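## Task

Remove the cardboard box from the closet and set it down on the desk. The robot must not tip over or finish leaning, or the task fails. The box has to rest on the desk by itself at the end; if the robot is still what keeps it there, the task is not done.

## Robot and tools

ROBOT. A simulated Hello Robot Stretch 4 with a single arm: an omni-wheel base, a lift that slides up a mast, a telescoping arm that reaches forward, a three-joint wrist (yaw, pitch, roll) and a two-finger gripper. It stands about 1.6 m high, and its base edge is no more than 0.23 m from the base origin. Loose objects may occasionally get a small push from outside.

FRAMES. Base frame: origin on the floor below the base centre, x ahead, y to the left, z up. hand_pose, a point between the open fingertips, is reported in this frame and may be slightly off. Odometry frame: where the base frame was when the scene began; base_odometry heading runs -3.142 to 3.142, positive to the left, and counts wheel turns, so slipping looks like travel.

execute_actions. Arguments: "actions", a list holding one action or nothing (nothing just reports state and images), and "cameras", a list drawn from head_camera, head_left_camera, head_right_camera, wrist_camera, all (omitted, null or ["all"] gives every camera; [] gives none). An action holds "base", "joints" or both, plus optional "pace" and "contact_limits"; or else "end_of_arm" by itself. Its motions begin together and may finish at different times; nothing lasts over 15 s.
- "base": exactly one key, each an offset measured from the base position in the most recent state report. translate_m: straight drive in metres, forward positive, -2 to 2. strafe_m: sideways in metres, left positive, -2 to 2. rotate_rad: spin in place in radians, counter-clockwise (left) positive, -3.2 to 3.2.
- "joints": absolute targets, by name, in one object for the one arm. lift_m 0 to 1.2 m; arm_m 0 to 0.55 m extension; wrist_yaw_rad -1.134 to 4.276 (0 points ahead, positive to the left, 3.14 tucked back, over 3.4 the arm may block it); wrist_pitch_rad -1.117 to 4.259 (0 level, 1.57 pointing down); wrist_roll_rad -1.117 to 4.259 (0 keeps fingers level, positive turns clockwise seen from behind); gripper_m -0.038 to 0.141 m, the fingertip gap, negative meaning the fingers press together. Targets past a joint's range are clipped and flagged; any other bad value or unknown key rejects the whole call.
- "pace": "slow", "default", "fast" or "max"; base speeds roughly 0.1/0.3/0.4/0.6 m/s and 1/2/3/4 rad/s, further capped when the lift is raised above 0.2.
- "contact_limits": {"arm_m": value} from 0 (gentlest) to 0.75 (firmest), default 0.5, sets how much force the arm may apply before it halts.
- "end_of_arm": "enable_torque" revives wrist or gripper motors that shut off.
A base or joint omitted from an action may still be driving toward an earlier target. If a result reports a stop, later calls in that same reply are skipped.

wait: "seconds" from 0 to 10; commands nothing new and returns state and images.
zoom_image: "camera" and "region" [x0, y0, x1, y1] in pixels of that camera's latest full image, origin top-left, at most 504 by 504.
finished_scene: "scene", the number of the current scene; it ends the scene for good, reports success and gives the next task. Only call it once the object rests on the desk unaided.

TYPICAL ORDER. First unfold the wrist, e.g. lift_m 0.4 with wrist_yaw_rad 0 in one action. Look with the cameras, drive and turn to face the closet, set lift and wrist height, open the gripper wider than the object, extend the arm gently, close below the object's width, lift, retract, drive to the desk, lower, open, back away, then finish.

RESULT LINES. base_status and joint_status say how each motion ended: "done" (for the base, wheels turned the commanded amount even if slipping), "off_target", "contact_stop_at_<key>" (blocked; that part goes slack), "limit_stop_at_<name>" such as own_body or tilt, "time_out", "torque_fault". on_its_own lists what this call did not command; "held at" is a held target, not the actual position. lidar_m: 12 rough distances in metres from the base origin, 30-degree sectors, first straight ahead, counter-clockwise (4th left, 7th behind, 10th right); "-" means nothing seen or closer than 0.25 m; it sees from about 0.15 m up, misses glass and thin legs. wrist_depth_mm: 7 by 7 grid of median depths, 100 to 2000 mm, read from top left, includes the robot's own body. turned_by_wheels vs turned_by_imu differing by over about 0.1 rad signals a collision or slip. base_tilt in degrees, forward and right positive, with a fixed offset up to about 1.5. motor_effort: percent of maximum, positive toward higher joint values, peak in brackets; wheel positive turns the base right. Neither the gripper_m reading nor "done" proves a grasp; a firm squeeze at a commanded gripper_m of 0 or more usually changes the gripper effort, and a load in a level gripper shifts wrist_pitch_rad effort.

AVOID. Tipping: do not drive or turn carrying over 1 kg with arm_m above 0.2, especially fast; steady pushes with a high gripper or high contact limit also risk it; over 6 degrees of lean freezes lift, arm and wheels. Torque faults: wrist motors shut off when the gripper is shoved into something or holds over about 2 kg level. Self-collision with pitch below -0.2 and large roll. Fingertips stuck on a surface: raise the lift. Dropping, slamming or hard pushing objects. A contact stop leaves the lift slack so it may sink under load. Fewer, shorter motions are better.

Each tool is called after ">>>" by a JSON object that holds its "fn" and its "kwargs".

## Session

>>> {"fn": "execute_actions", "kwargs": {"actions": [{"joints":{"lift_m":0.5,"wrist_yaw_rad":0}}]}}

Scene clock: 2.37 s.
base_odometry: x=+0.000 y=+0.000 heading=+0.000 (m, m, rad; odometry frame)
turned_by_wheels: +0.000 (rad since the last result)
turned_by_imu: +0.001 (rad since the last result)
base_tilt: forward=-0.7 right=+0.2 (deg)
lidar_m: 1.65 1.35 1.12 1.12 1.27 1.56 1.53 1.81 2.64 2.61 2.92 1.64
base_status: not commanded
joint_positions: lift_m=+0.500 arm_m=+0.000 wrist_yaw_rad=+0.000 wrist_pitch_rad=-0.010 wrist_roll_rad=+0.006 gripper_m=+0.057
joint_status: all done
motor_effort: lift_m=+22(23) arm_m=-1(1) wrist_yaw_rad=-4(5) wrist_pitch_rad=-6(5) wrist_roll_rad=-1(1) gripper_m=-2(3) wheel_0=+1(1) wheel_1=+0(0) wheel_2=-1(0) (%)
hand_pose: x=+0.4594 y=-0.0873 z=+0.6808 quat_wxyz=(+1.000, +0.003, -0.005, +0.000) (m; base frame)
wrist_depth_mm: 1255 1756 - - - - 1921 / 1255 1661 - - - - - / 1255 1756 - - - 1618 - / 1255 1661 - - - - 1921 / 1255 1661 - - - - 1983 / 1229 1661 203 - 197 1863 1983 / 1229 1499 1537 112 1576 1464 1464
pictures: head_camera, head_left_camera, head_right_camera, wrist_camera
Images, in order (width x height): head_camera 420x560, head_left_camera 420x672, head_right_camera 420x672, wrist_camera 616x392.

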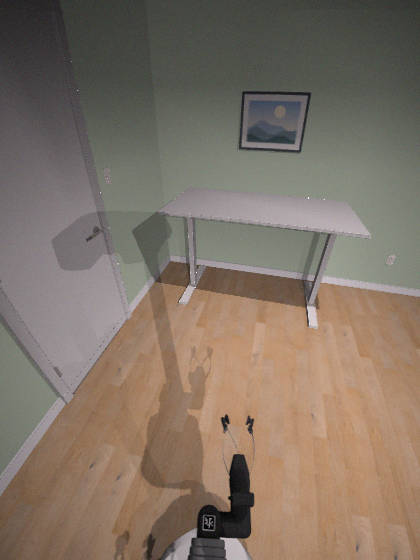

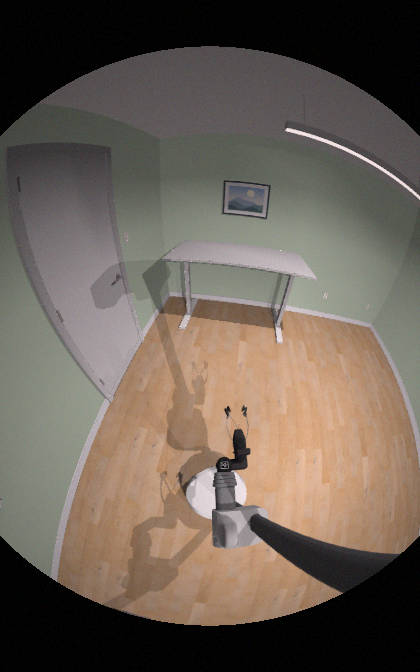

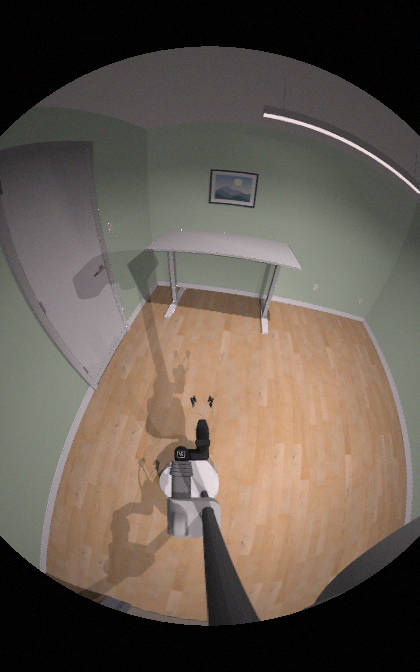

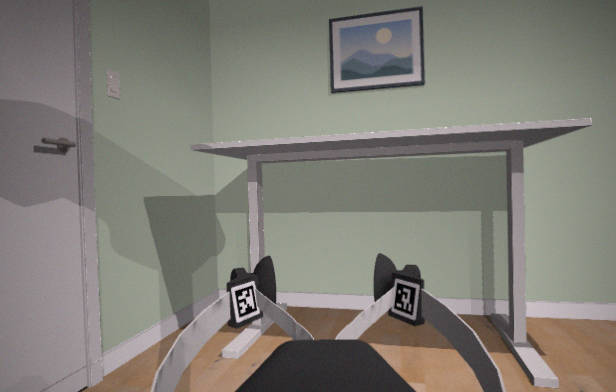

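Closet should be behind.

>>> {"fn": "execute_actions", "kwargs": {"actions": [{"base":{"rotate_rad":2.9},"joints":{"lift_m":0.9,"gripper_m":0}}], "cameras": ["head_camera","wrist_camera"]}}

Scene clock: 6.00 s.
base_odometry: x=+0.000 y=+0.000 heading=+2.900 (m, m, rad; odometry frame)
turned_by_wheels: +2.900 (rad since the last result)
turned_by_imu: +2.961 (rad since the last result)
base_tilt: forward=-0.7 right=+0.2 (deg)
lidar_m: 1.54 1.61 2.12 2.60 2.68 1.75 2.08 1.63 1.20 1.14 1.18 1.51
base_status: done
joint_positions: lift_m=+0.900 arm_m=+0.000 wrist_yaw_rad=+0.000 wrist_pitch_rad=-0.010 wrist_roll_rad=+0.006 gripper_m=+0.000
joint_status: all done
motor_effort: lift_m=+22(20) arm_m=-1(1) wrist_yaw_rad=-1(3) wrist_pitch_rad=-6(6) wrist_roll_rad=+0(1) gripper_m=-7(7) wheel_0=-2(10) wheel_1=-1(6) wheel_2=-2(10) (%)
hand_pose: x=+0.4594 y=-0.0874 z=+1.0808 quat_wxyz=(+1.000, +0.003, -0.005, +0.000) (m; base frame)
wrist_depth_mm: 1397 1397 1366 1366 1308 - 1464 / 1430 1397 1366 1336 1336 - 1499 / 1366 1397 1366 1397 1336 - 1537 / 1397 1397 1336 1336 1336 - 1537 / 1464 1430 1336 1397 1336 - 1499 / 1430 1430 1366 198 190 - 1499 / 1430 1430 1366 112 1366 1863 1537
pictures: head_camera, wrist_camera
Images, in order (width x height): head_camera 420x560, wrist_camera 616x392.

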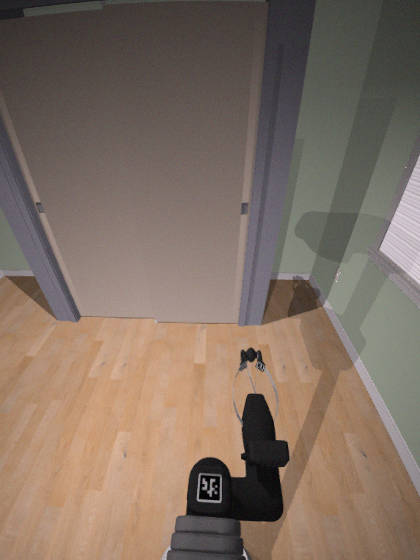

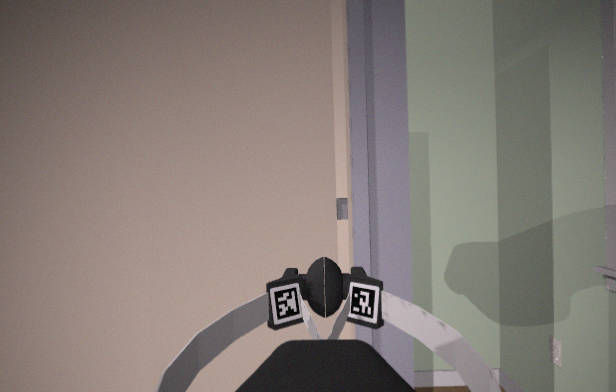

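>>> {"fn": "execute_actions", "kwargs": {"actions": [{"base":{"translate_m":1.03}}], "cameras": ["wrist_camera"]}}

Scene clock: 12.30 s.
base_odometry: x=-1.000 y=+0.247 heading=+2.900 (m, m, rad; odometry frame)
turned_by_wheels: +0.000 (rad since the last result)
turned_by_imu: -0.001 (rad since the last result)
base_tilt: forward=-0.7 right=+0.2 (deg)
lidar_m: 0.52 0.54 0.73 2.64 2.73 3.64 3.56 1.67 1.13 1.06 1.10 0.55
base_status: done
joint_positions: lift_m=+0.900 arm_m=+0.000 wrist_yaw_rad=+0.000 wrist_pitch_rad=-0.010 wrist_roll_rad=+0.006 gripper_m=+0.000
joint_status: not commanded
motor_effort: lift_m=+20(21) arm_m=-1(1) wrist_yaw_rad=-1(2) wrist_pitch_rad=-6(6) wrist_roll_rad=-2(1) gripper_m=-4(6) wheel_0=+2(9) wheel_1=+1(6) wheel_2=+0(13) (%)
hand_pose: x=+0.4594 y=-0.0874 z=+1.0809 quat_wxyz=(+1.000, +0.003, -0.005, +0.000) (m; base frame)
wrist_depth_mm: 317 317 315 317 315 283 296 / 317 317 315 315 317 285 297 / 319 317 317 317 319 285 297 / 320 319 319 315 317 286 298 / 320 319 317 319 327 287 301 / 320 320 319 198 190 286 303 / 320 320 320 112 320 287 301
pictures: wrist_camera
Images, in order (width x height): wrist_camera 616x392.

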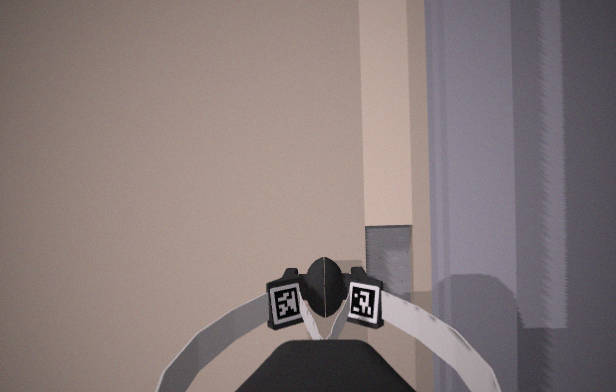

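(388-325)/366*0.317 ≈ 0.055 right.

>>> {"fn": "execute_actions", "kwargs": {"actions": [{"base":{"strafe_m":-0.055}}], "cameras": []}}

>>> {"fn": "execute_actions", "kwargs": {"actions": [{"joints":{"arm_m":0.15},"contact_limits":{"arm_m":0.1}}], "cameras": []}}

Scene clock: 14.77 s.
base_odometry: x=-0.987 y=+0.300 heading=+2.900 (m, m, rad; odometry frame)
turned_by_wheels: +0.000 (rad since the last result)
turned_by_imu: +0.000 (rad since the last result)
base_tilt: forward=-0.7 right=+0.3 (deg)
lidar_m: 0.53 0.55 0.73 2.71 2.78 3.71 3.56 1.56 1.07 0.99 1.03 0.54
base_status: done
joint_positions: lift_m=+0.900 arm_m=+0.000 wrist_yaw_rad=+0.000 wrist_pitch_rad=-0.010 wrist_roll_rad=+0.006 gripper_m=+0.000
joint_status: not commanded
motor_effort: lift_m=+21(21) arm_m=+0(1) wrist_yaw_rad=-2(2) wrist_pitch_rad=-5(6) wrist_roll_rad=-1(1) gripper_m=-6(7) wheel_0=+0(13) wheel_1=-1(9) wheel_2=+0(1) (%)
hand_pose: x=+0.4594 y=-0.0874 z=+1.0809 quat_wxyz=(+1.000, +0.003, -0.005, +0.000) (m; base frame)
wrist_depth_mm: 319 320 317 315 286 301 298 / 320 319 319 319 286 300 300 / 320 320 319 319 287 303 301 / 320 322 320 320 289 301 301 / 324 320 320 320 289 301 303 / 322 322 320 198 190 303 304 / 324 324 322 112 290 306 303
pictures: none
No camera images: the call's "cameras" was empty. Leave "cameras" out to get every camera's image.

Scene clock: 16.17 s.
base_odometry: x=-0.987 y=+0.300 heading=+2.900 (m, m, rad; odometry frame)
turned_by_wheels: +0.000 (rad since the last result)
turned_by_imu: +0.010 (rad since the last result)
base_tilt: forward=-0.7 right=+0.2 (deg)
lidar_m: 0.53 0.55 0.74 2.71 2.79 3.69 3.13 1.55 1.08 0.99 1.02 0.52
base_status: not commanded
joint_positions: lift_m=+0.900 arm_m=+0.088 wrist_yaw_rad=-0.001 wrist_pitch_rad=-0.011 wrist_roll_rad=+0.006 gripper_m=+0.000
joint_status: arm_m contact_stop (moved +0.088 of +0.150)
on_its_own: arm_m is slack since a contact_stop (your +0.150 is given up)
motor_effort: lift_m=+20(20) arm_m=+0(15) wrist_yaw_rad=+2(40) wrist_pitch_rad=-5(7) wrist_roll_rad=-2(0) gripper_m=-7(6) wheel_0=+1(3) wheel_1=+2(7) wheel_2=-2(9) (%)
contact_limits: arm_m 0.1
hand_pose: x=+0.5470 y=-0.0876 z=+1.0811 quat_wxyz=(+1.000, +0.003, -0.005, +0.000) (m; base frame)
wrist_depth_mm: 235 234 232 232 213 198 211 / 235 234 233 232 215 200 213 / 236 235 234 233 220 200 213 / 237 236 234 234 223 200 213 / 237 236 235 234 227 200 214 / 238 237 236 198 189 202 214 / 237 237 236 112 202 202 216
pictures: none
No camera images: the call's "cameras" was empty. Leave "cameras" out to get every camera's image.

>>> {"fn": "execute_actions", "kwargs": {"actions": [{"base":{"strafe_m":0.2},"joints":{"arm_m":0.088},"pace":"slow"}], "cameras": ["wrist_camera"]}}

Scene clock: 20.17 s.
base_odometry: x=-1.034 y=+0.106 heading=+2.899 (m, m, rad; odometry frame)
turned_by_wheels: -0.001 (rad since the last result)
turned_by_imu: -0.023 (rad since the last result)
base_tilt: forward=-0.8 right=+0.3 (deg)
lidar_m: 0.53 0.54 0.73 2.51 2.58 3.38 3.55 1.87 1.29 1.19 1.21 0.62
base_status: done
joint_positions: lift_m=+0.900 arm_m=+0.087 wrist_yaw_rad=-0.017 wrist_pitch_rad=-0.010 wrist_roll_rad=+0.006 gripper_m=+0.000
joint_status: all done
on_its_own: wrist_yaw_rad is at rest, and its effort (+48) is outside its rest range (-13 to +13)
motor_effort: lift_m=+20(20) arm_m=+5(3) wrist_yaw_rad=+48(58) wrist_pitch_rad=-6(5) wrist_roll_rad=-1(2) gripper_m=-5(6) wheel_0=-4(16) wheel_1=+6(7) wheel_2=-11(10) (%)
hand_pose: x=+0.5451 y=-0.0922 z=+1.0810 quat_wxyz=(+1.000, +0.003, -0.005, -0.008) (m; base frame)
wrist_depth_mm: 225 227 229 230 231 597 314 / 225 227 229 231 231 627 317 / 227 228 229 232 233 634 320 / 227 229 230 231 234 603 322 / 229 229 230 233 244 654 325 / 229 229 231 191 190 609 325 / 229 230 232 112 240 539 327
pictures: wrist_camera
Images, in order (width x height): wrist_camera 616x392.

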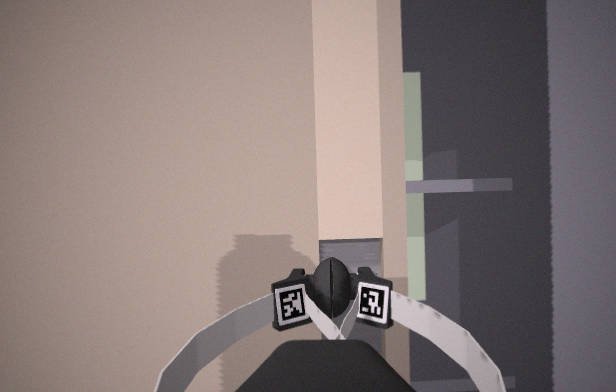

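>>> {"fn": "execute_actions", "kwargs": {"actions": [{"base":{"rotate_rad":0.02},"joints":{"arm_m":0.04,"wrist_yaw_rad":0}}], "cameras": []}}

>>> {"fn": "execute_actions", "kwargs": {"actions": [{"joints":{"arm_m":0.15},"contact_limits":{"arm_m":0.1}}], "cameras": ["wrist_camera"]}}

Scene clock: 22.87 s.
base_odometry: x=-1.034 y=+0.106 heading=+2.919 (m, m, rad; odometry frame)
turned_by_wheels: +0.019 (rad since the last result)
turned_by_imu: +0.017 (rad since the last result)
base_tilt: forward=-0.7 right=+0.2 (deg)
lidar_m: 0.52 0.53 0.74 2.51 2.57 3.42 3.57 1.82 1.28 1.19 1.21 0.55
base_status: done
joint_positions: lift_m=+0.900 arm_m=+0.041 wrist_yaw_rad=+0.000 wrist_pitch_rad=-0.010 wrist_roll_rad=+0.006 gripper_m=+0.000
joint_status: all done
motor_effort: lift_m=+20(20) arm_m=-4(7) wrist_yaw_rad=-1(52) wrist_pitch_rad=-5(5) wrist_roll_rad=-3(2) gripper_m=-6(9) wheel_0=-4(9) wheel_1=-1(4) wheel_2=-2(21) (%)
hand_pose: x=+0.5002 y=-0.0875 z=+1.0810 quat_wxyz=(+1.000, +0.003, -0.005, +0.000) (m; base frame)
wrist_depth_mm: 270 270 268 268 268 640 345 / 272 271 271 268 268 699 349 / 272 272 271 270 270 715 351 / 272 272 271 270 273 676 353 / 273 271 272 271 282 723 355 / 273 273 272 198 190 732 359 / 274 272 272 112 273 585 362
pictures: none
No camera images: the call's "cameras" was empty. Leave "cameras" out to get every camera's image.

Scene clock: 23.90 s.
base_odometry: x=-1.034 y=+0.106 heading=+2.919 (m, m, rad; odometry frame)
turned_by_wheels: +0.000 (rad since the last result)
turned_by_imu: +0.004 (rad since the last result)
base_tilt: forward=-0.7 right=+0.2 (deg)
lidar_m: 0.52 0.55 0.74 2.51 2.59 3.45 3.58 1.84 1.28 1.19 1.25 0.53
base_status: not commanded
joint_positions: lift_m=+0.900 arm_m=+0.075 wrist_yaw_rad=-0.006 wrist_pitch_rad=-0.011 wrist_roll_rad=+0.006 gripper_m=+0.000
joint_status: arm_m contact_stop (moved +0.035 of +0.109)
on_its_own: arm_m is slack since a contact_stop (your +0.150 is given up); wrist_yaw_rad is at rest, and its effort (+16) is outside its rest range (-13 to +13)
motor_effort: lift_m=+20(20) arm_m=+0(13) wrist_yaw_rad=+16(26) wrist_pitch_rad=-3(5) wrist_roll_rad=-2(1) gripper_m=-6(8) wheel_0=+0(4) wheel_1=+1(4) wheel_2=-5(8) (%)
contact_limits: arm_m 0.1
hand_pose: x=+0.5343 y=-0.0891 z=+1.0813 quat_wxyz=(+1.000, +0.003, -0.006, -0.003) (m; base frame)
wrist_depth_mm: 236 236 236 236 235 640 480 / 236 236 236 236 236 691 484 / 238 236 237 237 236 707 492 / 239 237 237 237 236 654 496 / 238 239 238 238 249 715 496 / 240 239 237 204 189 723 500 / 239 239 239 112 238 549 500
pictures: wrist_camera
Images, in order (width x height): wrist_camera 616x392.

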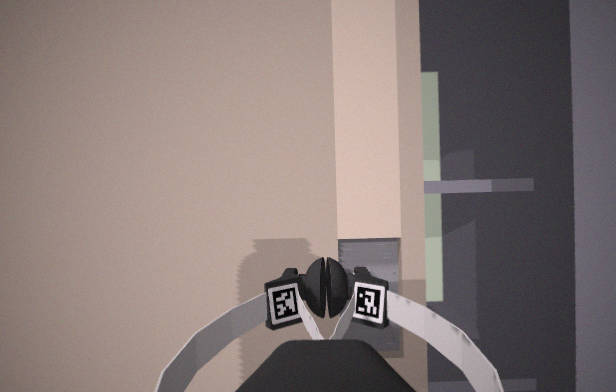

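Missed the cup; shift right 0.03.

>>> {"fn": "execute_actions", "kwargs": {"actions": [{"base":{"strafe_m":-0.03},"joints":{"arm_m":0.05}}], "cameras": []}}

>>> {"fn": "execute_actions", "kwargs": {"actions": [{"joints":{"arm_m":0.15},"contact_limits":{"arm_m":0.1}}], "cameras": ["wrist_camera"]}}

Scene clock: 26.87 s.
base_odometry: x=-1.028 y=+0.135 heading=+2.919 (m, m, rad; odometry frame)
turned_by_wheels: +0.000 (rad since the last result)
turned_by_imu: +0.000 (rad since the last result)
base_tilt: forward=-0.7 right=+0.2 (deg)
lidar_m: 0.52 0.54 0.71 2.54 2.63 3.48 3.57 1.79 1.26 1.14 1.21 0.58
base_status: done
joint_positions: lift_m=+0.900 arm_m=+0.051 wrist_yaw_rad=+0.000 wrist_pitch_rad=-0.010 wrist_roll_rad=+0.006 gripper_m=+0.000
joint_status: all done
motor_effort: lift_m=+21(20) arm_m=-5(9) wrist_yaw_rad=-1(16) wrist_pitch_rad=-5(5) wrist_roll_rad=+1(0) gripper_m=-7(5) wheel_0=+1(6) wheel_1=+0(8) wheel_2=-1(3) (%)
hand_pose: x=+0.5102 y=-0.0875 z=+1.0810 quat_wxyz=(+1.000, +0.003, -0.005, +0.000) (m; base frame)
wrist_depth_mm: 260 260 260 257 627 603 309 / 260 260 259 260 917 654 310 / 264 262 259 258 976 647 314 / 263 262 260 260 946 615 314 / 264 262 262 260 976 668 319 / 264 263 262 198 190 668 319 / 264 264 262 112 609 564 320
pictures: none
No camera images: the call's "cameras" was empty. Leave "cameras" out to get every camera's image.

Scene clock: 27.87 s.
base_odometry: x=-1.028 y=+0.135 heading=+2.919 (m, m, rad; odometry frame)
turned_by_wheels: +0.000 (rad since the last result)
turned_by_imu: +0.005 (rad since the last result)
base_tilt: forward=-0.7 right=+0.2 (deg)
lidar_m: 0.51 0.53 0.73 2.54 2.62 3.48 3.58 1.79 1.25 1.17 1.21 0.59
base_status: not commanded
joint_positions: lift_m=+0.900 arm_m=+0.080 wrist_yaw_rad=-0.001 wrist_pitch_rad=-0.011 wrist_roll_rad=+0.006 gripper_m=+0.000
joint_status: arm_m contact_stop (moved +0.029 of +0.099)
on_its_own: arm_m is slack since a contact_stop (your +0.150 is given up)
motor_effort: lift_m=+20(20) arm_m=+0(16) wrist_yaw_rad=+3(29) wrist_pitch_rad=-4(4) wrist_roll_rad=+0(0) gripper_m=-5(4) wheel_0=-1(1) wheel_1=+0(6) wheel_2=+0(9) (%)
contact_limits: arm_m 0.1
hand_pose: x=+0.5392 y=-0.0878 z=+1.0811 quat_wxyz=(+1.000, +0.003, -0.005, -0.001) (m; base frame)
wrist_depth_mm: 235 233 233 231 591 609 312 / 236 235 234 233 866 654 314 / 236 235 232 234 946 654 319 / 236 236 235 234 544 621 320 / 237 236 235 234 946 676 322 / 237 236 235 198 190 683 322 / 238 236 236 112 580 559 327
pictures: wrist_camera
Images, in order (width x height): wrist_camera 616x392.

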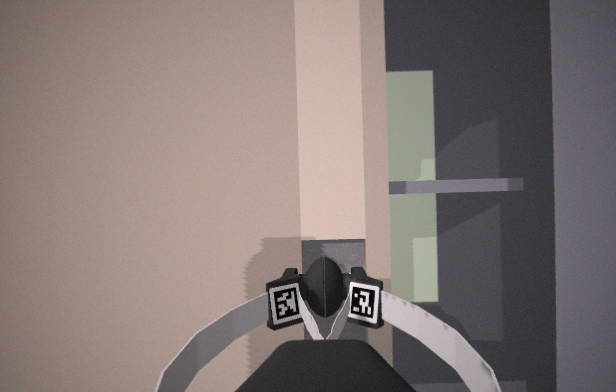

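>>> {"fn": "execute_actions", "kwargs": {"actions": [{"base":{"strafe_m":0.2},"joints":{"arm_m":0.08},"pace":"slow"}], "cameras": ["wrist_camera","head_camera"]}}

Scene clock: 31.80 s.
base_odometry: x=-1.072 y=-0.060 heading=+2.918 (m, m, rad; odometry frame)
turned_by_wheels: -0.001 (rad since the last result)
turned_by_imu: +0.000 (rad since the last result)
base_tilt: forward=-0.7 right=+0.2 (deg)
lidar_m: 0.52 0.54 0.74 2.35 2.42 3.19 3.57 2.09 1.47 1.36 0.74 0.54
base_status: done
joint_positions: lift_m=+0.900 arm_m=+0.076 wrist_yaw_rad=-0.013 wrist_pitch_rad=-0.011 wrist_roll_rad=+0.006 gripper_m=+0.000
joint_status: all done
on_its_own: wrist_yaw_rad is at rest, and its effort (+37) is outside its rest range (-13 to +13)
motor_effort: lift_m=+20(20) arm_m=+0(2) wrist_yaw_rad=+37(47) wrist_pitch_rad=-4(5) wrist_roll_rad=-2(1) gripper_m=-5(7) wheel_0=-7(18) wheel_1=+3(6) wheel_2=-7(6) (%)
hand_pose: x=+0.5344 y=-0.0912 z=+1.0811 quat_wxyz=(+1.000, +0.003, -0.005, -0.007) (m; base frame)
wrist_depth_mm: 229 231 231 231 232 683 654 / 231 231 232 231 232 960 707 / 231 232 232 234 234 946 715 / 232 233 234 233 233 976 699 / 233 233 234 235 245 960 715 / 233 234 234 191 190 891 715 / 234 235 236 112 239 549 597
pictures: head_camera, wrist_camera
Images, in order (width x height): head_camera 420x560, wrist_camera 616x392.

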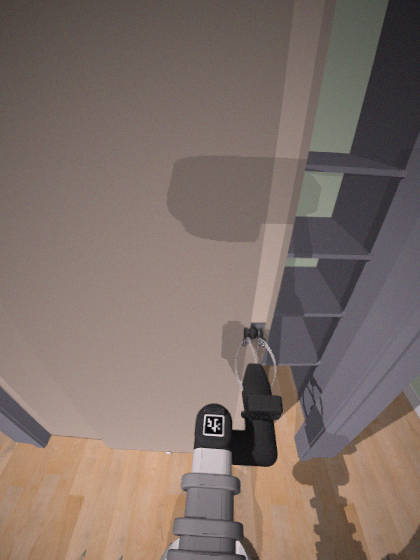

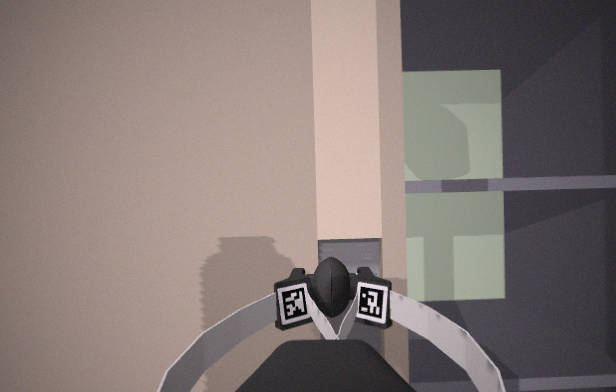

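No box yet. Re-seat and push further.

>>> {"fn": "execute_actions", "kwargs": {"actions": [{"base":{"strafe_m":-0.02},"joints":{"arm_m":0.05,"wrist_yaw_rad":0}}], "cameras": []}}

>>> {"fn": "execute_actions", "kwargs": {"actions": [{"joints":{"arm_m":0.15},"contact_limits":{"arm_m":0.1}}], "cameras": ["wrist_camera"]}}

Scene clock: 34.13 s.
base_odometry: x=-1.067 y=-0.040 heading=+2.918 (m, m, rad; odometry frame)
turned_by_wheels: +0.000 (rad since the last result)
turned_by_imu: +0.001 (rad since the last result)
base_tilt: forward=-0.7 right=+0.2 (deg)
lidar_m: 0.51 0.55 0.73 2.36 2.44 3.26 3.59 2.07 1.42 1.34 0.71 0.68
base_status: done
joint_positions: lift_m=+0.900 arm_m=+0.051 wrist_yaw_rad=+0.000 wrist_pitch_rad=-0.010 wrist_roll_rad=+0.006 gripper_m=+0.000
joint_status: all done
motor_effort: lift_m=+20(20) arm_m=-5(8) wrist_yaw_rad=+0(40) wrist_pitch_rad=-4(5) wrist_roll_rad=-2(1) gripper_m=-7(5) wheel_0=+0(8) wheel_1=+1(7) wheel_2=-1(11) (%)
hand_pose: x=+0.5102 y=-0.0875 z=+1.0810 quat_wxyz=(+1.000, +0.003, -0.005, +0.000) (m; base frame)
wrist_depth_mm: 256 255 254 254 627 676 640 / 257 254 255 254 960 960 707 / 257 257 254 253 976 960 707 / 258 257 255 255 991 1008 699 / 258 258 257 257 991 960 715 / 258 258 255 199 190 878 715 / 259 259 258 112 569 574 627
pictures: none
No camera images: the call's "cameras" was empty. Leave "cameras" out to get every camera's image.

Scene clock: 35.10 s.
base_odometry: x=-1.067 y=-0.040 heading=+2.918 (m, m, rad; odometry frame)
turned_by_wheels: +0.000 (rad since the last result)
turned_by_imu: +0.005 (rad since the last result)
base_tilt: forward=-0.7 right=+0.2 (deg)
lidar_m: 0.51 0.54 0.73 2.35 2.43 3.27 3.58 2.02 1.43 1.35 0.75 0.71
base_status: not commanded
joint_positions: lift_m=+0.900 arm_m=+0.075 wrist_yaw_rad=-0.003 wrist_pitch_rad=-0.011 wrist_roll_rad=+0.006 gripper_m=+0.000
joint_status: arm_m contact_stop (moved +0.024 of +0.099)
on_its_own: arm_m is slack since a contact_stop (your +0.150 is given up)
motor_effort: lift_m=+20(20) arm_m=+0(13) wrist_yaw_rad=+5(28) wrist_pitch_rad=-4(6) wrist_roll_rad=-1(1) gripper_m=-6(7) wheel_0=+0(2) wheel_1=+1(6) wheel_2=-2(8) (%)
contact_limits: arm_m 0.1
hand_pose: x=+0.5341 y=-0.0881 z=+1.0811 quat_wxyz=(+1.000, +0.003, -0.005, -0.001) (m; base frame)
wrist_depth_mm: 234 234 233 231 591 683 647 / 235 235 233 232 854 946 707 / 236 236 235 233 960 960 715 / 236 236 234 234 549 960 699 / 236 236 235 235 960 946 723 / 238 237 235 205 190 891 732 / 238 237 235 112 569 564 585
pictures: wrist_camera
Images, in order (width x height): wrist_camera 616x392.

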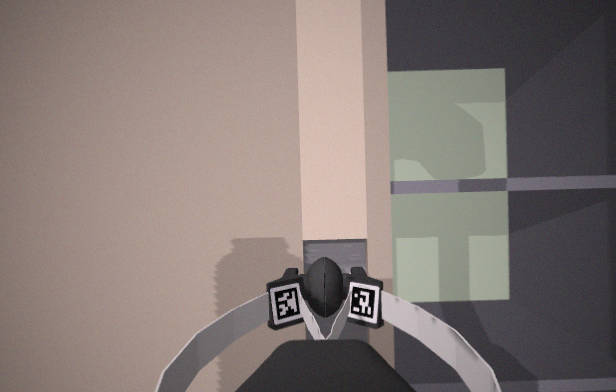

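>>> {"fn": "execute_actions", "kwargs": {"actions": [{"base":{"strafe_m":0.2},"joints":{"arm_m":0.075},"pace":"slow"}], "cameras": ["wrist_camera","head_camera"]}}

Scene clock: 39.30 s.
base_odometry: x=-1.112 y=-0.235 heading=+2.917 (m, m, rad; odometry frame)
turned_by_wheels: -0.001 (rad since the last result)
turned_by_imu: +0.000 (rad since the last result)
base_tilt: forward=-0.8 right=+0.2 (deg)
lidar_m: 0.51 0.54 0.73 2.16 2.20 3.03 3.60 2.33 1.66 1.54 0.85 0.56
base_status: done
joint_positions: lift_m=+0.900 arm_m=+0.072 wrist_yaw_rad=-0.013 wrist_pitch_rad=-0.011 wrist_roll_rad=+0.006 gripper_m=+0.000
joint_status: all done
on_its_own: wrist_yaw_rad is at rest, and its effort (+36) is outside its rest range (-13 to +13)
motor_effort: lift_m=+20(20) arm_m=+0(2) wrist_yaw_rad=+36(46) wrist_pitch_rad=-4(6) wrist_roll_rad=-2(1) gripper_m=-6(6) wheel_0=-7(16) wheel_1=+3(7) wheel_2=-7(8) (%)
hand_pose: x=+0.5298 y=-0.0911 z=+1.0811 quat_wxyz=(+1.000, +0.003, -0.005, -0.006) (m; base frame)
wrist_depth_mm: 230 231 231 231 233 691 699 / 231 232 231 232 232 976 931 / 232 233 232 232 233 960 946 / 233 233 233 233 233 976 946 / 234 234 233 234 245 960 960 / 235 235 235 193 191 891 854 / 236 235 236 112 239 549 591
pictures: head_camera, wrist_camera
Images, in order (width x height): head_camera 420x560, wrist_camera 616x392.

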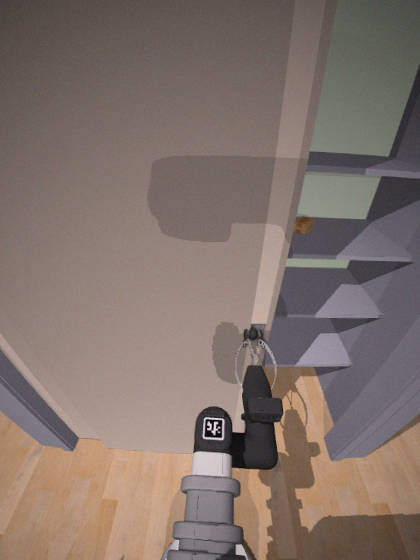

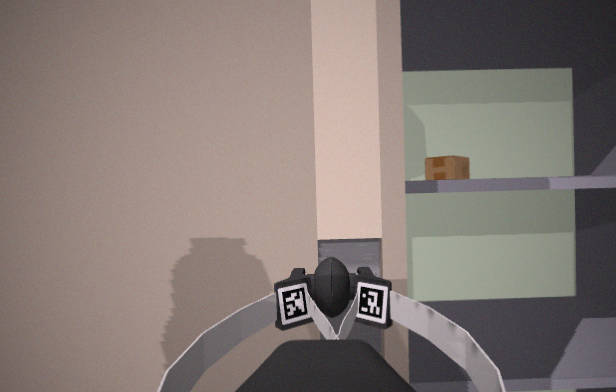

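Same geometry as before.

>>> {"fn": "execute_actions", "kwargs": {"actions": [{"joints":{"arm_m":0.0,"wrist_yaw_rad":0}}], "cameras": []}}

>>> {"fn": "execute_actions", "kwargs": {"actions": [{"base":{"strafe_m":-0.245},"joints":{"lift_m":1.02,"gripper_m":0.141}}], "cameras": []}}

>>> {"fn": "execute_actions", "kwargs": {"actions": [{"joints":{"arm_m":0.4}}], "cameras": ["wrist_camera"]}}

Scene clock: 43.10 s.
base_odometry: x=-1.112 y=-0.235 heading=+2.918 (m, m, rad; odometry frame)
turned_by_wheels: +0.001 (rad since the last result)
turned_by_imu: +0.002 (rad since the last result)
base_tilt: forward=-0.7 right=+0.3 (deg)
lidar_m: 0.50 0.54 0.72 2.16 2.22 2.99 3.59 2.33 1.66 1.56 0.85 0.54
base_status: not commanded
joint_positions: lift_m=+0.900 arm_m=+0.001 wrist_yaw_rad=+0.000 wrist_pitch_rad=-0.010 wrist_roll_rad=+0.006 gripper_m=+0.000
joint_status: all done
motor_effort: lift_m=+20(20) arm_m=-5(13) wrist_yaw_rad=-1(38) wrist_pitch_rad=-5(6) wrist_roll_rad=-2(0) gripper_m=-6(7) wheel_0=-1(7) wheel_1=+1(3) wheel_2=-1(7) (%)
hand_pose: x=+0.4602 y=-0.0874 z=+1.0810 quat_wxyz=(+1.000, +0.003, -0.005, +0.000) (m; base frame)
wrist_depth_mm: 301 301 298 298 609 683 691 / 301 301 298 297 866 1008 991 / 301 301 298 297 300 1008 991 / 304 303 298 298 297 1008 976 / 304 301 303 300 309 1025 1025 / 306 304 301 198 190 891 878 / 306 304 301 112 615 647 683
pictures: none
No camera images: the call's "cameras" was empty. Leave "cameras" out to get every camera's image.

Scene clock: 45.47 s.
base_odometry: x=-1.057 y=+0.004 heading=+2.918 (m, m, rad; odometry frame)
turned_by_wheels: +0.000 (rad since the last result)
turned_by_imu: +0.000 (rad since the last result)
base_tilt: forward=-0.7 right=+0.3 (deg)
lidar_m: 0.52 0.53 0.74 2.39 2.47 3.33 3.59 1.97 1.37 1.30 0.76 0.64
base_status: done
joint_positions: lift_m=+1.020 arm_m=+0.001 wrist_yaw_rad=+0.000 wrist_pitch_rad=-0.010 wrist_roll_rad=+0.006 gripper_m=+0.141
joint_status: all done
motor_effort: lift_m=+21(21) arm_m=-5(4) wrist_yaw_rad=-1(1) wrist_pitch_rad=-6(6) wrist_roll_rad=-1(1) gripper_m=+1(8) wheel_0=+1(14) wheel_1=+0(8) wheel_2=+0(0) (%)
hand_pose: x=+0.4602 y=-0.0874 z=+1.2008 quat_wxyz=(+1.000, +0.003, -0.005, +0.000) (m; base frame)
wrist_depth_mm: 309 1025 1025 1025 1025 946 640 / 307 627 750 759 699 715 627 / 310 842 1025 1042 1042 946 654 / 312 1060 1025 1042 1025 991 668 / 312 627 831 809 778 732 640 / 314 312 1060 1042 1060 212 661 / 314 324 891 112 866 831 676
pictures: none
No camera images: the call's "cameras" was empty. Leave "cameras" out to get every camera's image.

Scene clock: 47.77 s.
base_odometry: x=-1.057 y=+0.004 heading=+2.918 (m, m, rad; odometry frame)
turned_by_wheels: +0.000 (rad since the last result)
turned_by_imu: +0.001 (rad since the last result)
base_tilt: forward=-0.7 right=+0.2 (deg)
lidar_m: 0.52 0.51 0.73 2.40 2.50 3.30 3.57 2.01 1.39 1.31 0.77 0.67
base_status: not commanded
joint_positions: lift_m=+1.020 arm_m=+0.399 wrist_yaw_rad=+0.000 wrist_pitch_rad=-0.010 wrist_roll_rad=+0.006 gripper_m=+0.141
joint_status: all done
motor_effort: lift_m=+22(22) arm_m=+5(1) wrist_yaw_rad=-2(0) wrist_pitch_rad=-5(5) wrist_roll_rad=-1(1) gripper_m=-2(0) wheel_0=+1(1) wheel_1=+0(0) wheel_2=+0(0) (%)
hand_pose: x=+0.8586 y=-0.0874 z=+1.2009 quat_wxyz=(+1.000, +0.003, -0.005, +0.000) (m; base frame)
wrist_depth_mm: 377 389 392 399 404 410 415 / 564 580 597 615 621 621 585 / 634 634 634 634 627 627 621 / 640 634 634 634 634 627 621 / 640 634 640 554 521 597 569 / 359 324 289 338 281 213 320 / 238 235 234 112 227 222 221
pictures: wrist_camera
Images, in order (width x height): wrist_camera 616x392.

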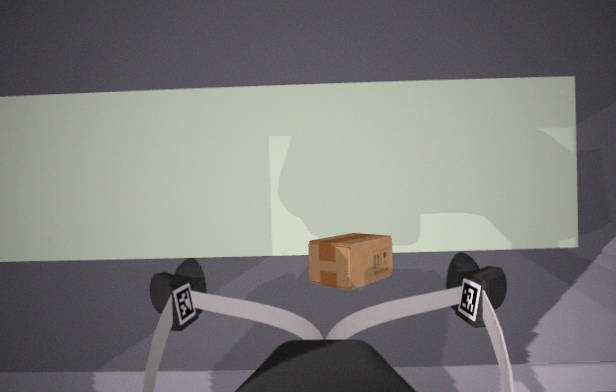

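>>> {"fn": "execute_actions", "kwargs": {"actions": [{"base":{"strafe_m":-0.025},"joints":{"arm_m":0.55}}], "cameras": ["wrist_camera"]}}

Scene clock: 50.20 s.
base_odometry: x=-1.052 y=+0.028 heading=+2.918 (m, m, rad; odometry frame)
turned_by_wheels: +0.000 (rad since the last result)
turned_by_imu: +0.000 (rad since the last result)
base_tilt: forward=-0.7 right=+0.2 (deg)
lidar_m: 0.54 0.53 0.74 2.43 2.52 3.37 3.58 1.92 1.37 1.27 0.76 0.65
base_status: done
joint_positions: lift_m=+1.020 arm_m=+0.549 wrist_yaw_rad=+0.000 wrist_pitch_rad=-0.010 wrist_roll_rad=+0.006 gripper_m=+0.141
joint_status: all done
motor_effort: lift_m=+21(22) arm_m=+5(8) wrist_yaw_rad=-1(1) wrist_pitch_rad=-4(6) wrist_roll_rad=-1(2) gripper_m=-1(0) wheel_0=-2(2) wheel_1=+1(8) wheel_2=+0(1) (%)
hand_pose: x=+1.0085 y=-0.0874 z=+1.2008 quat_wxyz=(+1.000, +0.003, -0.005, +0.000) (m; base frame)
wrist_depth_mm: 377 384 394 402 407 413 410 / 488 484 480 473 477 473 473 / 488 484 480 484 480 477 473 / 488 488 488 480 477 477 477 / 488 492 484 480 480 477 473 / 359 320 289 247 278 213 317 / 237 234 233 112 226 221 219
pictures: wrist_camera
Images, in order (width x height): wrist_camera 616x392.

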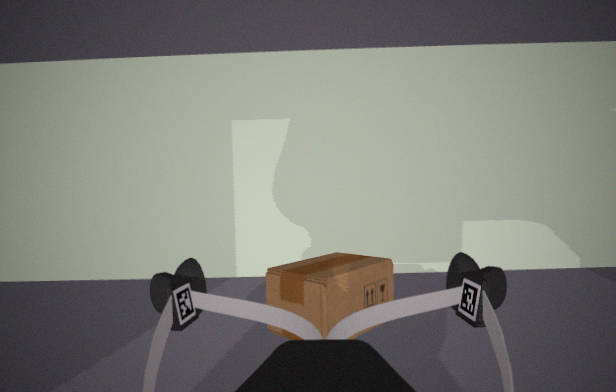

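>>> {"fn": "execute_actions", "kwargs": {"actions": [{"base":{"translate_m":0.04}}], "cameras": []}}

>>> {"fn": "execute_actions", "kwargs": {"actions": [{"joints":{"gripper_m":0.0}}], "cameras": ["wrist_camera"]}}

Scene clock: 53.03 s.
base_odometry: x=-1.091 y=+0.037 heading=+2.918 (m, m, rad; odometry frame)
turned_by_wheels: +0.000 (rad since the last result)
turned_by_imu: +0.001 (rad since the last result)
base_tilt: forward=-0.8 right=+0.2 (deg)
lidar_m: 0.48 0.48 0.69 2.44 2.51 3.36 3.63 1.93 1.36 1.27 0.70 0.60
base_status: done
joint_positions: lift_m=+1.020 arm_m=+0.549 wrist_yaw_rad=+0.000 wrist_pitch_rad=-0.010 wrist_roll_rad=+0.006 gripper_m=+0.141
joint_status: not commanded
motor_effort: lift_m=+22(22) arm_m=+5(5) wrist_yaw_rad=-2(1) wrist_pitch_rad=-5(5) wrist_roll_rad=-1(1) gripper_m=+0(1) wheel_0=+4(4) wheel_1=+2(5) wheel_2=-4(10) (%)
hand_pose: x=+1.0085 y=-0.0874 z=+1.2008 quat_wxyz=(+1.000, +0.003, -0.005, +0.000) (m; base frame)
wrist_depth_mm: 379 387 394 399 404 413 415 / 445 445 439 439 442 433 433 / 445 445 442 439 436 436 433 / 449 445 442 442 439 439 433 / 449 449 442 439 439 436 433 / 359 322 241 209 234 213 317 / 236 236 233 112 226 222 219
pictures: none
No camera images: the call's "cameras" was empty. Leave "cameras" out to get every camera's image.

Scene clock: 55.40 s.
base_odometry: x=-1.091 y=+0.037 heading=+2.918 (m, m, rad; odometry frame)
turned_by_wheels: +0.000 (rad since the last result)
turned_by_imu: +0.001 (rad since the last result)
base_tilt: forward=-0.7 right=+0.2 (deg)
lidar_m: 0.52 0.49 0.68 2.42 2.50 3.37 3.62 1.95 1.35 1.28 0.69 0.62
base_status: not commanded
joint_positions: lift_m=+1.020 arm_m=+0.549 wrist_yaw_rad=+0.000 wrist_pitch_rad=-0.012 wrist_roll_rad=+0.006 gripper_m=+0.001
joint_status: all done
motor_effort: lift_m=+22(22) arm_m=+5(4) wrist_yaw_rad=-2(3) wrist_pitch_rad=+0(4) wrist_roll_rad=-1(0) gripper_m=-32(30) wheel_0=+4(4) wheel_1=+2(2) wheel_2=-3(3) (%)
hand_pose: x=+1.0085 y=-0.0874 z=+1.2013 quat_wxyz=(+1.000, +0.003, -0.006, +0.000) (m; base frame)
wrist_depth_mm: 375 382 392 397 404 404 410 / 445 442 439 439 436 436 436 / 449 445 442 439 439 436 436 / 449 445 442 442 439 436 436 / 452 445 442 442 442 436 436 / 366 359 185 209 201 174 322 / 240 224 236 112 228 213 208
pictures: wrist_camera
Images, in order (width x height): wrist_camera 616x392.

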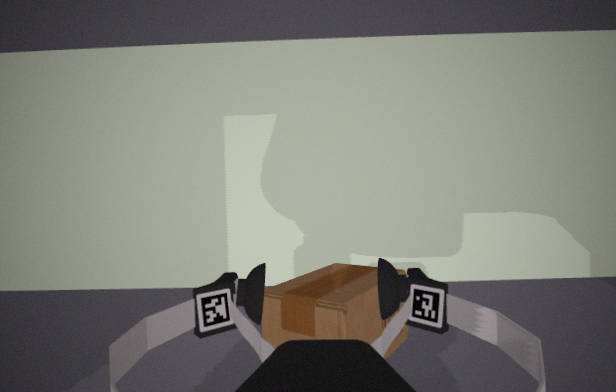

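>>> {"fn": "execute_actions", "kwargs": {"actions": [{"joints":{"lift_m":1.04}}], "cameras": []}}

>>> {"fn": "execute_actions", "kwargs": {"actions": [{"joints":{"arm_m":0.0}}], "cameras": []}}

>>> {"fn": "execute_actions", "kwargs": {"actions": [{"base":{"rotate_rad":-3.1}}], "cameras": []}}

>>> {"fn": "execute_actions", "kwargs": {"actions": [{"base":{"translate_m":1.8}}], "cameras": ["head_camera"]}}

Scene clock: 58.63 s.
base_odometry: x=-1.091 y=+0.037 heading=+2.918 (m, m, rad; odometry frame)
turned_by_wheels: +0.000 (rad since the last result)
turned_by_imu: +0.001 (rad since the last result)
base_tilt: forward=-0.7 right=+0.2 (deg)
lidar_m: 0.50 0.50 0.67 2.42 2.51 3.37 3.61 1.95 1.36 1.27 0.71 0.63
base_status: not commanded
joint_positions: lift_m=+1.040 arm_m=+0.549 wrist_yaw_rad=+0.000 wrist_pitch_rad=-0.009 wrist_roll_rad=+0.006 gripper_m=+0.001
joint_status: all done
motor_effort: lift_m=+22(21) arm_m=+5(5) wrist_yaw_rad=-1(2) wrist_pitch_rad=-9(8) wrist_roll_rad=-2(2) gripper_m=-32(32) wheel_0=+4(4) wheel_1=+2(2) wheel_2=-3(3) (%)
hand_pose: x=+1.0085 y=-0.0874 z=+1.2205 quat_wxyz=(+1.000, +0.003, -0.005, +0.000) (m; base frame)
wrist_depth_mm: 336 343 351 357 362 366 370 / 449 442 442 439 436 433 433 / 449 445 439 439 436 436 433 / 449 449 442 439 439 439 439 / 449 449 442 445 439 436 439 / 424 415 185 208 201 175 373 / 281 259 276 112 250 248 242
pictures: none
No camera images: the call's "cameras" was empty. Leave "cameras" out to get every camera's image.

Scene clock: 61.30 s.
base_odometry: x=-1.091 y=+0.037 heading=+2.918 (m, m, rad; odometry frame)
turned_by_wheels: +0.000 (rad since the last result)
turned_by_imu: +0.001 (rad since the last result)
base_tilt: forward=-0.7 right=+0.2 (deg)
lidar_m: 0.50 0.49 0.68 2.43 2.50 3.36 3.65 1.94 1.38 1.28 0.67 0.63
base_status: not commanded
joint_positions: lift_m=+1.040 arm_m=+0.001 wrist_yaw_rad=+0.000 wrist_pitch_rad=-0.009 wrist_roll_rad=+0.006 gripper_m=+0.001
joint_status: all done
motor_effort: lift_m=+22(22) arm_m=-5(7) wrist_yaw_rad=-2(2) wrist_pitch_rad=-9(9) wrist_roll_rad=-1(1) gripper_m=-31(30) wheel_0=+4(3) wheel_1=+2(2) wheel_2=-3(3) (%)
hand_pose: x=+0.4602 y=-0.0875 z=+1.2204 quat_wxyz=(+1.000, +0.003, -0.005, +0.000) (m; base frame)
wrist_depth_mm: 278 991 991 991 976 878 621 / 278 991 661 691 707 723 574 / 277 991 1008 1008 991 854 615 / 276 991 1025 1008 976 931 615 / 273 854 809 778 741 715 591 / 274 1008 185 208 201 175 627 / 274 878 917 112 842 842 609
pictures: none
No camera images: the call's "cameras" was empty. Leave "cameras" out to get every camera's image.

Scene clock: 64.67 s.
base_odometry: x=-1.091 y=+0.037 heading=-0.181 (m, m, rad; odometry frame)
turned_by_wheels: -3.099 (rad since the last result)
turned_by_imu: -3.163 (rad since the last result)
base_tilt: forward=-0.7 right=+0.2 (deg)
lidar_m: 2.73 1.87 1.33 1.26 0.64 0.63 0.51 0.52 0.72 2.44 2.54 3.46
base_status: done
joint_positions: lift_m=+1.040 arm_m=+0.001 wrist_yaw_rad=+0.000 wrist_pitch_rad=-0.009 wrist_roll_rad=+0.006 gripper_m=+0.001
joint_status: not commanded
motor_effort: lift_m=+21(22) arm_m=-5(5) wrist_yaw_rad=+0(3) wrist_pitch_rad=-9(9) wrist_roll_rad=-1(1) gripper_m=-31(29) wheel_0=+3(9) wheel_1=+3(7) wheel_2=+3(9) (%)
hand_pose: x=+0.4602 y=-0.0875 z=+1.2205 quat_wxyz=(+1.000, +0.003, -0.005, +0.000) (m; base frame)
wrist_depth_mm: 1863 - - - - - - / 1808 - - - - - - / 1808 - - - - - - / 1808 - - - - - - / 1808 - - - - - - / 1808 - 185 208 200 175 - / 1756 - - 112 - - -
pictures: none
No camera images: the call's "cameras" was empty. Leave "cameras" out to get every camera's image.

Scene clock: 72.17 s.
base_odometry: x=+0.680 y=-0.287 heading=-0.181 (m, m, rad; odometry frame)
turned_by_wheels: +0.000 (rad since the last result)
turned_by_imu: -0.002 (rad since the last result)
base_tilt: forward=-0.7 right=+0.2 (deg)
lidar_m: 0.93 0.99 1.34 1.27 1.37 1.85 2.28 2.38 2.51 2.44 2.47 0.99
base_status: done
joint_positions: lift_m=+1.040 arm_m=+0.001 wrist_yaw_rad=+0.000 wrist_pitch_rad=-0.009 wrist_roll_rad=+0.006 gripper_m=+0.001
joint_status: not commanded
motor_effort: lift_m=+22(22) arm_m=-4(5) wrist_yaw_rad=-2(0) wrist_pitch_rad=-9(9) wrist_roll_rad=+0(0) gripper_m=-32(31) wheel_0=+2(11) wheel_1=+2(6) wheel_2=+0(11) (%)
hand_pose: x=+0.4602 y=-0.0874 z=+1.2205 quat_wxyz=(+1.000, +0.003, -0.005, +0.000) (m; base frame)
wrist_depth_mm: 1576 1576 1537 1537 1499 1464 1499 / 1576 1537 1537 1499 1499 1537 1499 / 1618 1576 1537 1537 1537 1537 1499 / 1618 1576 1537 1576 1576 1537 1499 / 1576 1576 1576 1537 1499 1499 1499 / 1060 1060 185 209 200 174 1499 / 1138 750 788 112 715 759 1537
pictures: head_camera
Images, in order (width x height): head_camera 420x560.

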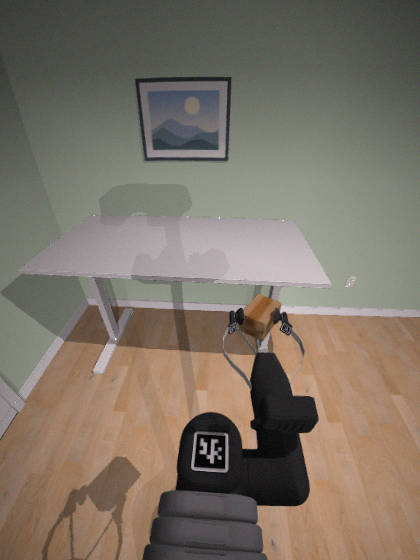

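>>> {"fn": "execute_actions", "kwargs": {"actions": [{"base":{"strafe_m":0.3},"joints":{"arm_m":0.55}}], "cameras": []}}

>>> {"fn": "execute_actions", "kwargs": {"actions": [{"base":{"translate_m":0.2},"joints":{"lift_m":0.9}}], "cameras": ["wrist_camera"]}}

Scene clock: 76.93 s.
base_odometry: x=+0.734 y=+0.008 heading=-0.181 (m, m, rad; odometry frame)
turned_by_wheels: +0.000 (rad since the last result)
turned_by_imu: +0.002 (rad since the last result)
base_tilt: forward=-0.7 right=+0.2 (deg)
lidar_m: 0.93 0.96 1.05 0.97 1.06 1.45 2.25 2.41 2.85 2.72 2.49 1.00
base_status: done
joint_positions: lift_m=+1.040 arm_m=+0.549 wrist_yaw_rad=+0.000 wrist_pitch_rad=-0.009 wrist_roll_rad=+0.006 gripper_m=+0.001
joint_status: all done
motor_effort: lift_m=+21(22) arm_m=+5(7) wrist_yaw_rad=-2(2) wrist_pitch_rad=-9(9) wrist_roll_rad=-1(0) gripper_m=-31(32) wheel_0=-1(10) wheel_1=+2(10) wheel_2=+0(1) (%)
hand_pose: x=+1.0085 y=-0.0874 z=+1.2206 quat_wxyz=(+1.000, +0.003, -0.005, +0.000) (m; base frame)
wrist_depth_mm: 1008 1008 960 946 931 931 931 / 1008 991 960 976 946 960 931 / 1008 976 946 960 960 960 960 / 1025 1025 1008 991 991 976 960 / 1008 1008 991 991 960 960 946 / 1008 1008 185 208 202 175 946 / 707 640 676 112 627 615 621
pictures: none
No camera images: the call's "cameras" was empty. Leave "cameras" out to get every camera's image.

Scene clock: 79.00 s.
base_odometry: x=+0.930 y=-0.028 heading=-0.181 (m, m, rad; odometry frame)
turned_by_wheels: +0.000 (rad since the last result)
turned_by_imu: +0.000 (rad since the last result)
base_tilt: forward=-0.7 right=+0.2 (deg)
lidar_m: 0.74 0.76 1.00 0.99 1.02 1.44 2.48 2.61 2.86 2.72 1.05 0.79
base_status: done
joint_positions: lift_m=+0.900 arm_m=+0.549 wrist_yaw_rad=+0.000 wrist_pitch_rad=-0.009 wrist_roll_rad=+0.006 gripper_m=+0.001
joint_status: all done
motor_effort: lift_m=+13(20) arm_m=+5(5) wrist_yaw_rad=-1(2) wrist_pitch_rad=-8(10) wrist_roll_rad=+0(0) gripper_m=-33(33) wheel_0=+4(8) wheel_1=+3(7) wheel_2=-3(12) (%)
hand_pose: x=+1.0085 y=-0.0874 z=+1.0812 quat_wxyz=(+1.000, +0.003, -0.005, +0.000) (m; base frame)
wrist_depth_mm: 798 788 759 759 750 741 741 / 798 798 768 750 741 768 750 / 809 798 788 778 768 750 759 / 820 798 788 778 759 759 750 / 809 798 798 788 768 759 759 / 603 591 185 207 201 175 525 / 397 364 389 112 353 347 343
pictures: wrist_camera
Images, in order (width x height): wrist_camera 616x392.

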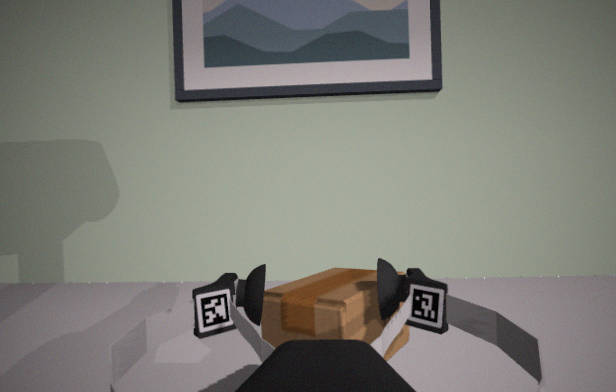

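Similar to the pre-release state earlier; lower 0.065 more.

>>> {"fn": "execute_actions", "kwargs": {"actions": [{"joints":{"lift_m":0.835}}], "cameras": []}}

>>> {"fn": "execute_actions", "kwargs": {"actions": [{"joints":{"gripper_m":0.13}}], "cameras": []}}

>>> {"fn": "execute_actions", "kwargs": {"actions": [{"joints":{"arm_m":0.3,"lift_m":0.92}}], "cameras": ["head_camera"]}}

Scene clock: 82.27 s.
base_odometry: x=+0.930 y=-0.028 heading=-0.181 (m, m, rad; odometry frame)
turned_by_wheels: +0.000 (rad since the last result)
turned_by_imu: +0.001 (rad since the last result)
base_tilt: forward=-0.7 right=+0.2 (deg)
lidar_m: 0.74 0.78 1.00 0.98 1.03 1.46 2.47 2.60 2.86 2.75 1.06 0.78
base_status: not commanded
joint_positions: lift_m=+0.835 arm_m=+0.549 wrist_yaw_rad=+0.000 wrist_pitch_rad=-0.009 wrist_roll_rad=+0.006 gripper_m=+0.001
joint_status: all done
motor_effort: lift_m=+13(14) arm_m=+5(5) wrist_yaw_rad=+0(2) wrist_pitch_rad=-8(10) wrist_roll_rad=-1(1) gripper_m=-32(30) wheel_0=+5(4) wheel_1=+3(2) wheel_2=-3(3) (%)
hand_pose: x=+1.0085 y=-0.0874 z=+1.0162 quat_wxyz=(+1.000, +0.003, -0.005, +0.000) (m; base frame)
wrist_depth_mm: 798 798 759 759 741 750 741 / 798 788 778 768 768 759 732 / 809 798 778 778 778 759 750 / 809 798 798 778 759 759 750 / 809 768 723 691 661 640 615 / 384 377 185 208 201 175 340 / 254 236 250 112 239 224 220
pictures: none
No camera images: the call's "cameras" was empty. Leave "cameras" out to get every camera's image.

Scene clock: 84.47 s.
base_odometry: x=+0.930 y=-0.028 heading=-0.181 (m, m, rad; odometry frame)
turned_by_wheels: +0.000 (rad since the last result)
turned_by_imu: +0.001 (rad since the last result)
base_tilt: forward=-0.7 right=+0.2 (deg)
lidar_m: 0.75 0.77 0.99 0.98 1.04 1.45 2.49 2.61 2.84 2.74 1.06 0.78
base_status: not commanded
joint_positions: lift_m=+0.835 arm_m=+0.549 wrist_yaw_rad=+0.000 wrist_pitch_rad=-0.010 wrist_roll_rad=+0.006 gripper_m=+0.130
joint_status: all done
motor_effort: lift_m=+14(13) arm_m=+5(5) wrist_yaw_rad=-2(3) wrist_pitch_rad=-7(8) wrist_roll_rad=-1(0) gripper_m=+0(32) wheel_0=+4(4) wheel_1=+2(3) wheel_2=-3(3) (%)
hand_pose: x=+1.0085 y=-0.0874 z=+1.0164 quat_wxyz=(+1.000, +0.003, -0.005, +0.000) (m; base frame)
wrist_depth_mm: 809 788 750 741 741 750 741 / 809 788 778 788 768 759 750 / 798 798 778 778 768 759 750 / 820 788 778 778 778 768 759 / 798 759 723 699 661 640 627 / 387 375 310 222 243 293 340 / 256 239 252 112 244 238 236
pictures: none
No camera images: the call's "cameras" was empty. Leave "cameras" out to get every camera's image.

Scene clock: 86.33 s.
base_odometry: x=+0.930 y=-0.028 heading=-0.181 (m, m, rad; odometry frame)
turned_by_wheels: +0.000 (rad since the last result)
turned_by_imu: +0.000 (rad since the last result)
base_tilt: forward=-0.6 right=+0.2 (deg)
lidar_m: 0.74 0.76 1.00 0.97 1.03 1.46 2.47 2.60 2.85 2.74 1.07 0.78
base_status: not commanded
joint_positions: lift_m=+0.920 arm_m=+0.301 wrist_yaw_rad=+0.000 wrist_pitch_rad=-0.010 wrist_roll_rad=+0.006 gripper_m=+0.130
joint_status: all done
motor_effort: lift_m=+22(24) arm_m=-5(6) wrist_yaw_rad=+0(2) wrist_pitch_rad=-6(6) wrist_roll_rad=-1(0) gripper_m=-2(0) wheel_0=+4(4) wheel_1=+2(3) wheel_2=-3(3) (%)
hand_pose: x=+0.7602 y=-0.0874 z=+1.1008 quat_wxyz=(+1.000, +0.003, -0.005, +0.000) (m; base frame)
wrist_depth_mm: 1060 1078 1008 1008 1008 1025 1008 / 1042 1060 1008 991 991 991 991 / 1098 1042 1042 1042 1008 1008 991 / 1078 1060 1042 1060 1008 1008 991 / 1078 1060 1060 1042 1025 1008 991 / 668 654 530 484 512 508 585 / 445 410 433 112 421 410 407
pictures: head_camera
Images, in order (width x height): head_camera 420x560.

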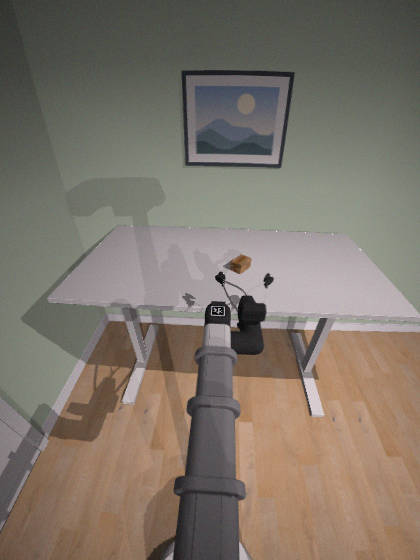

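>>> {"fn": "finished_scene", "kwargs": {"scene": 2}}

The scene is finished: the task was done.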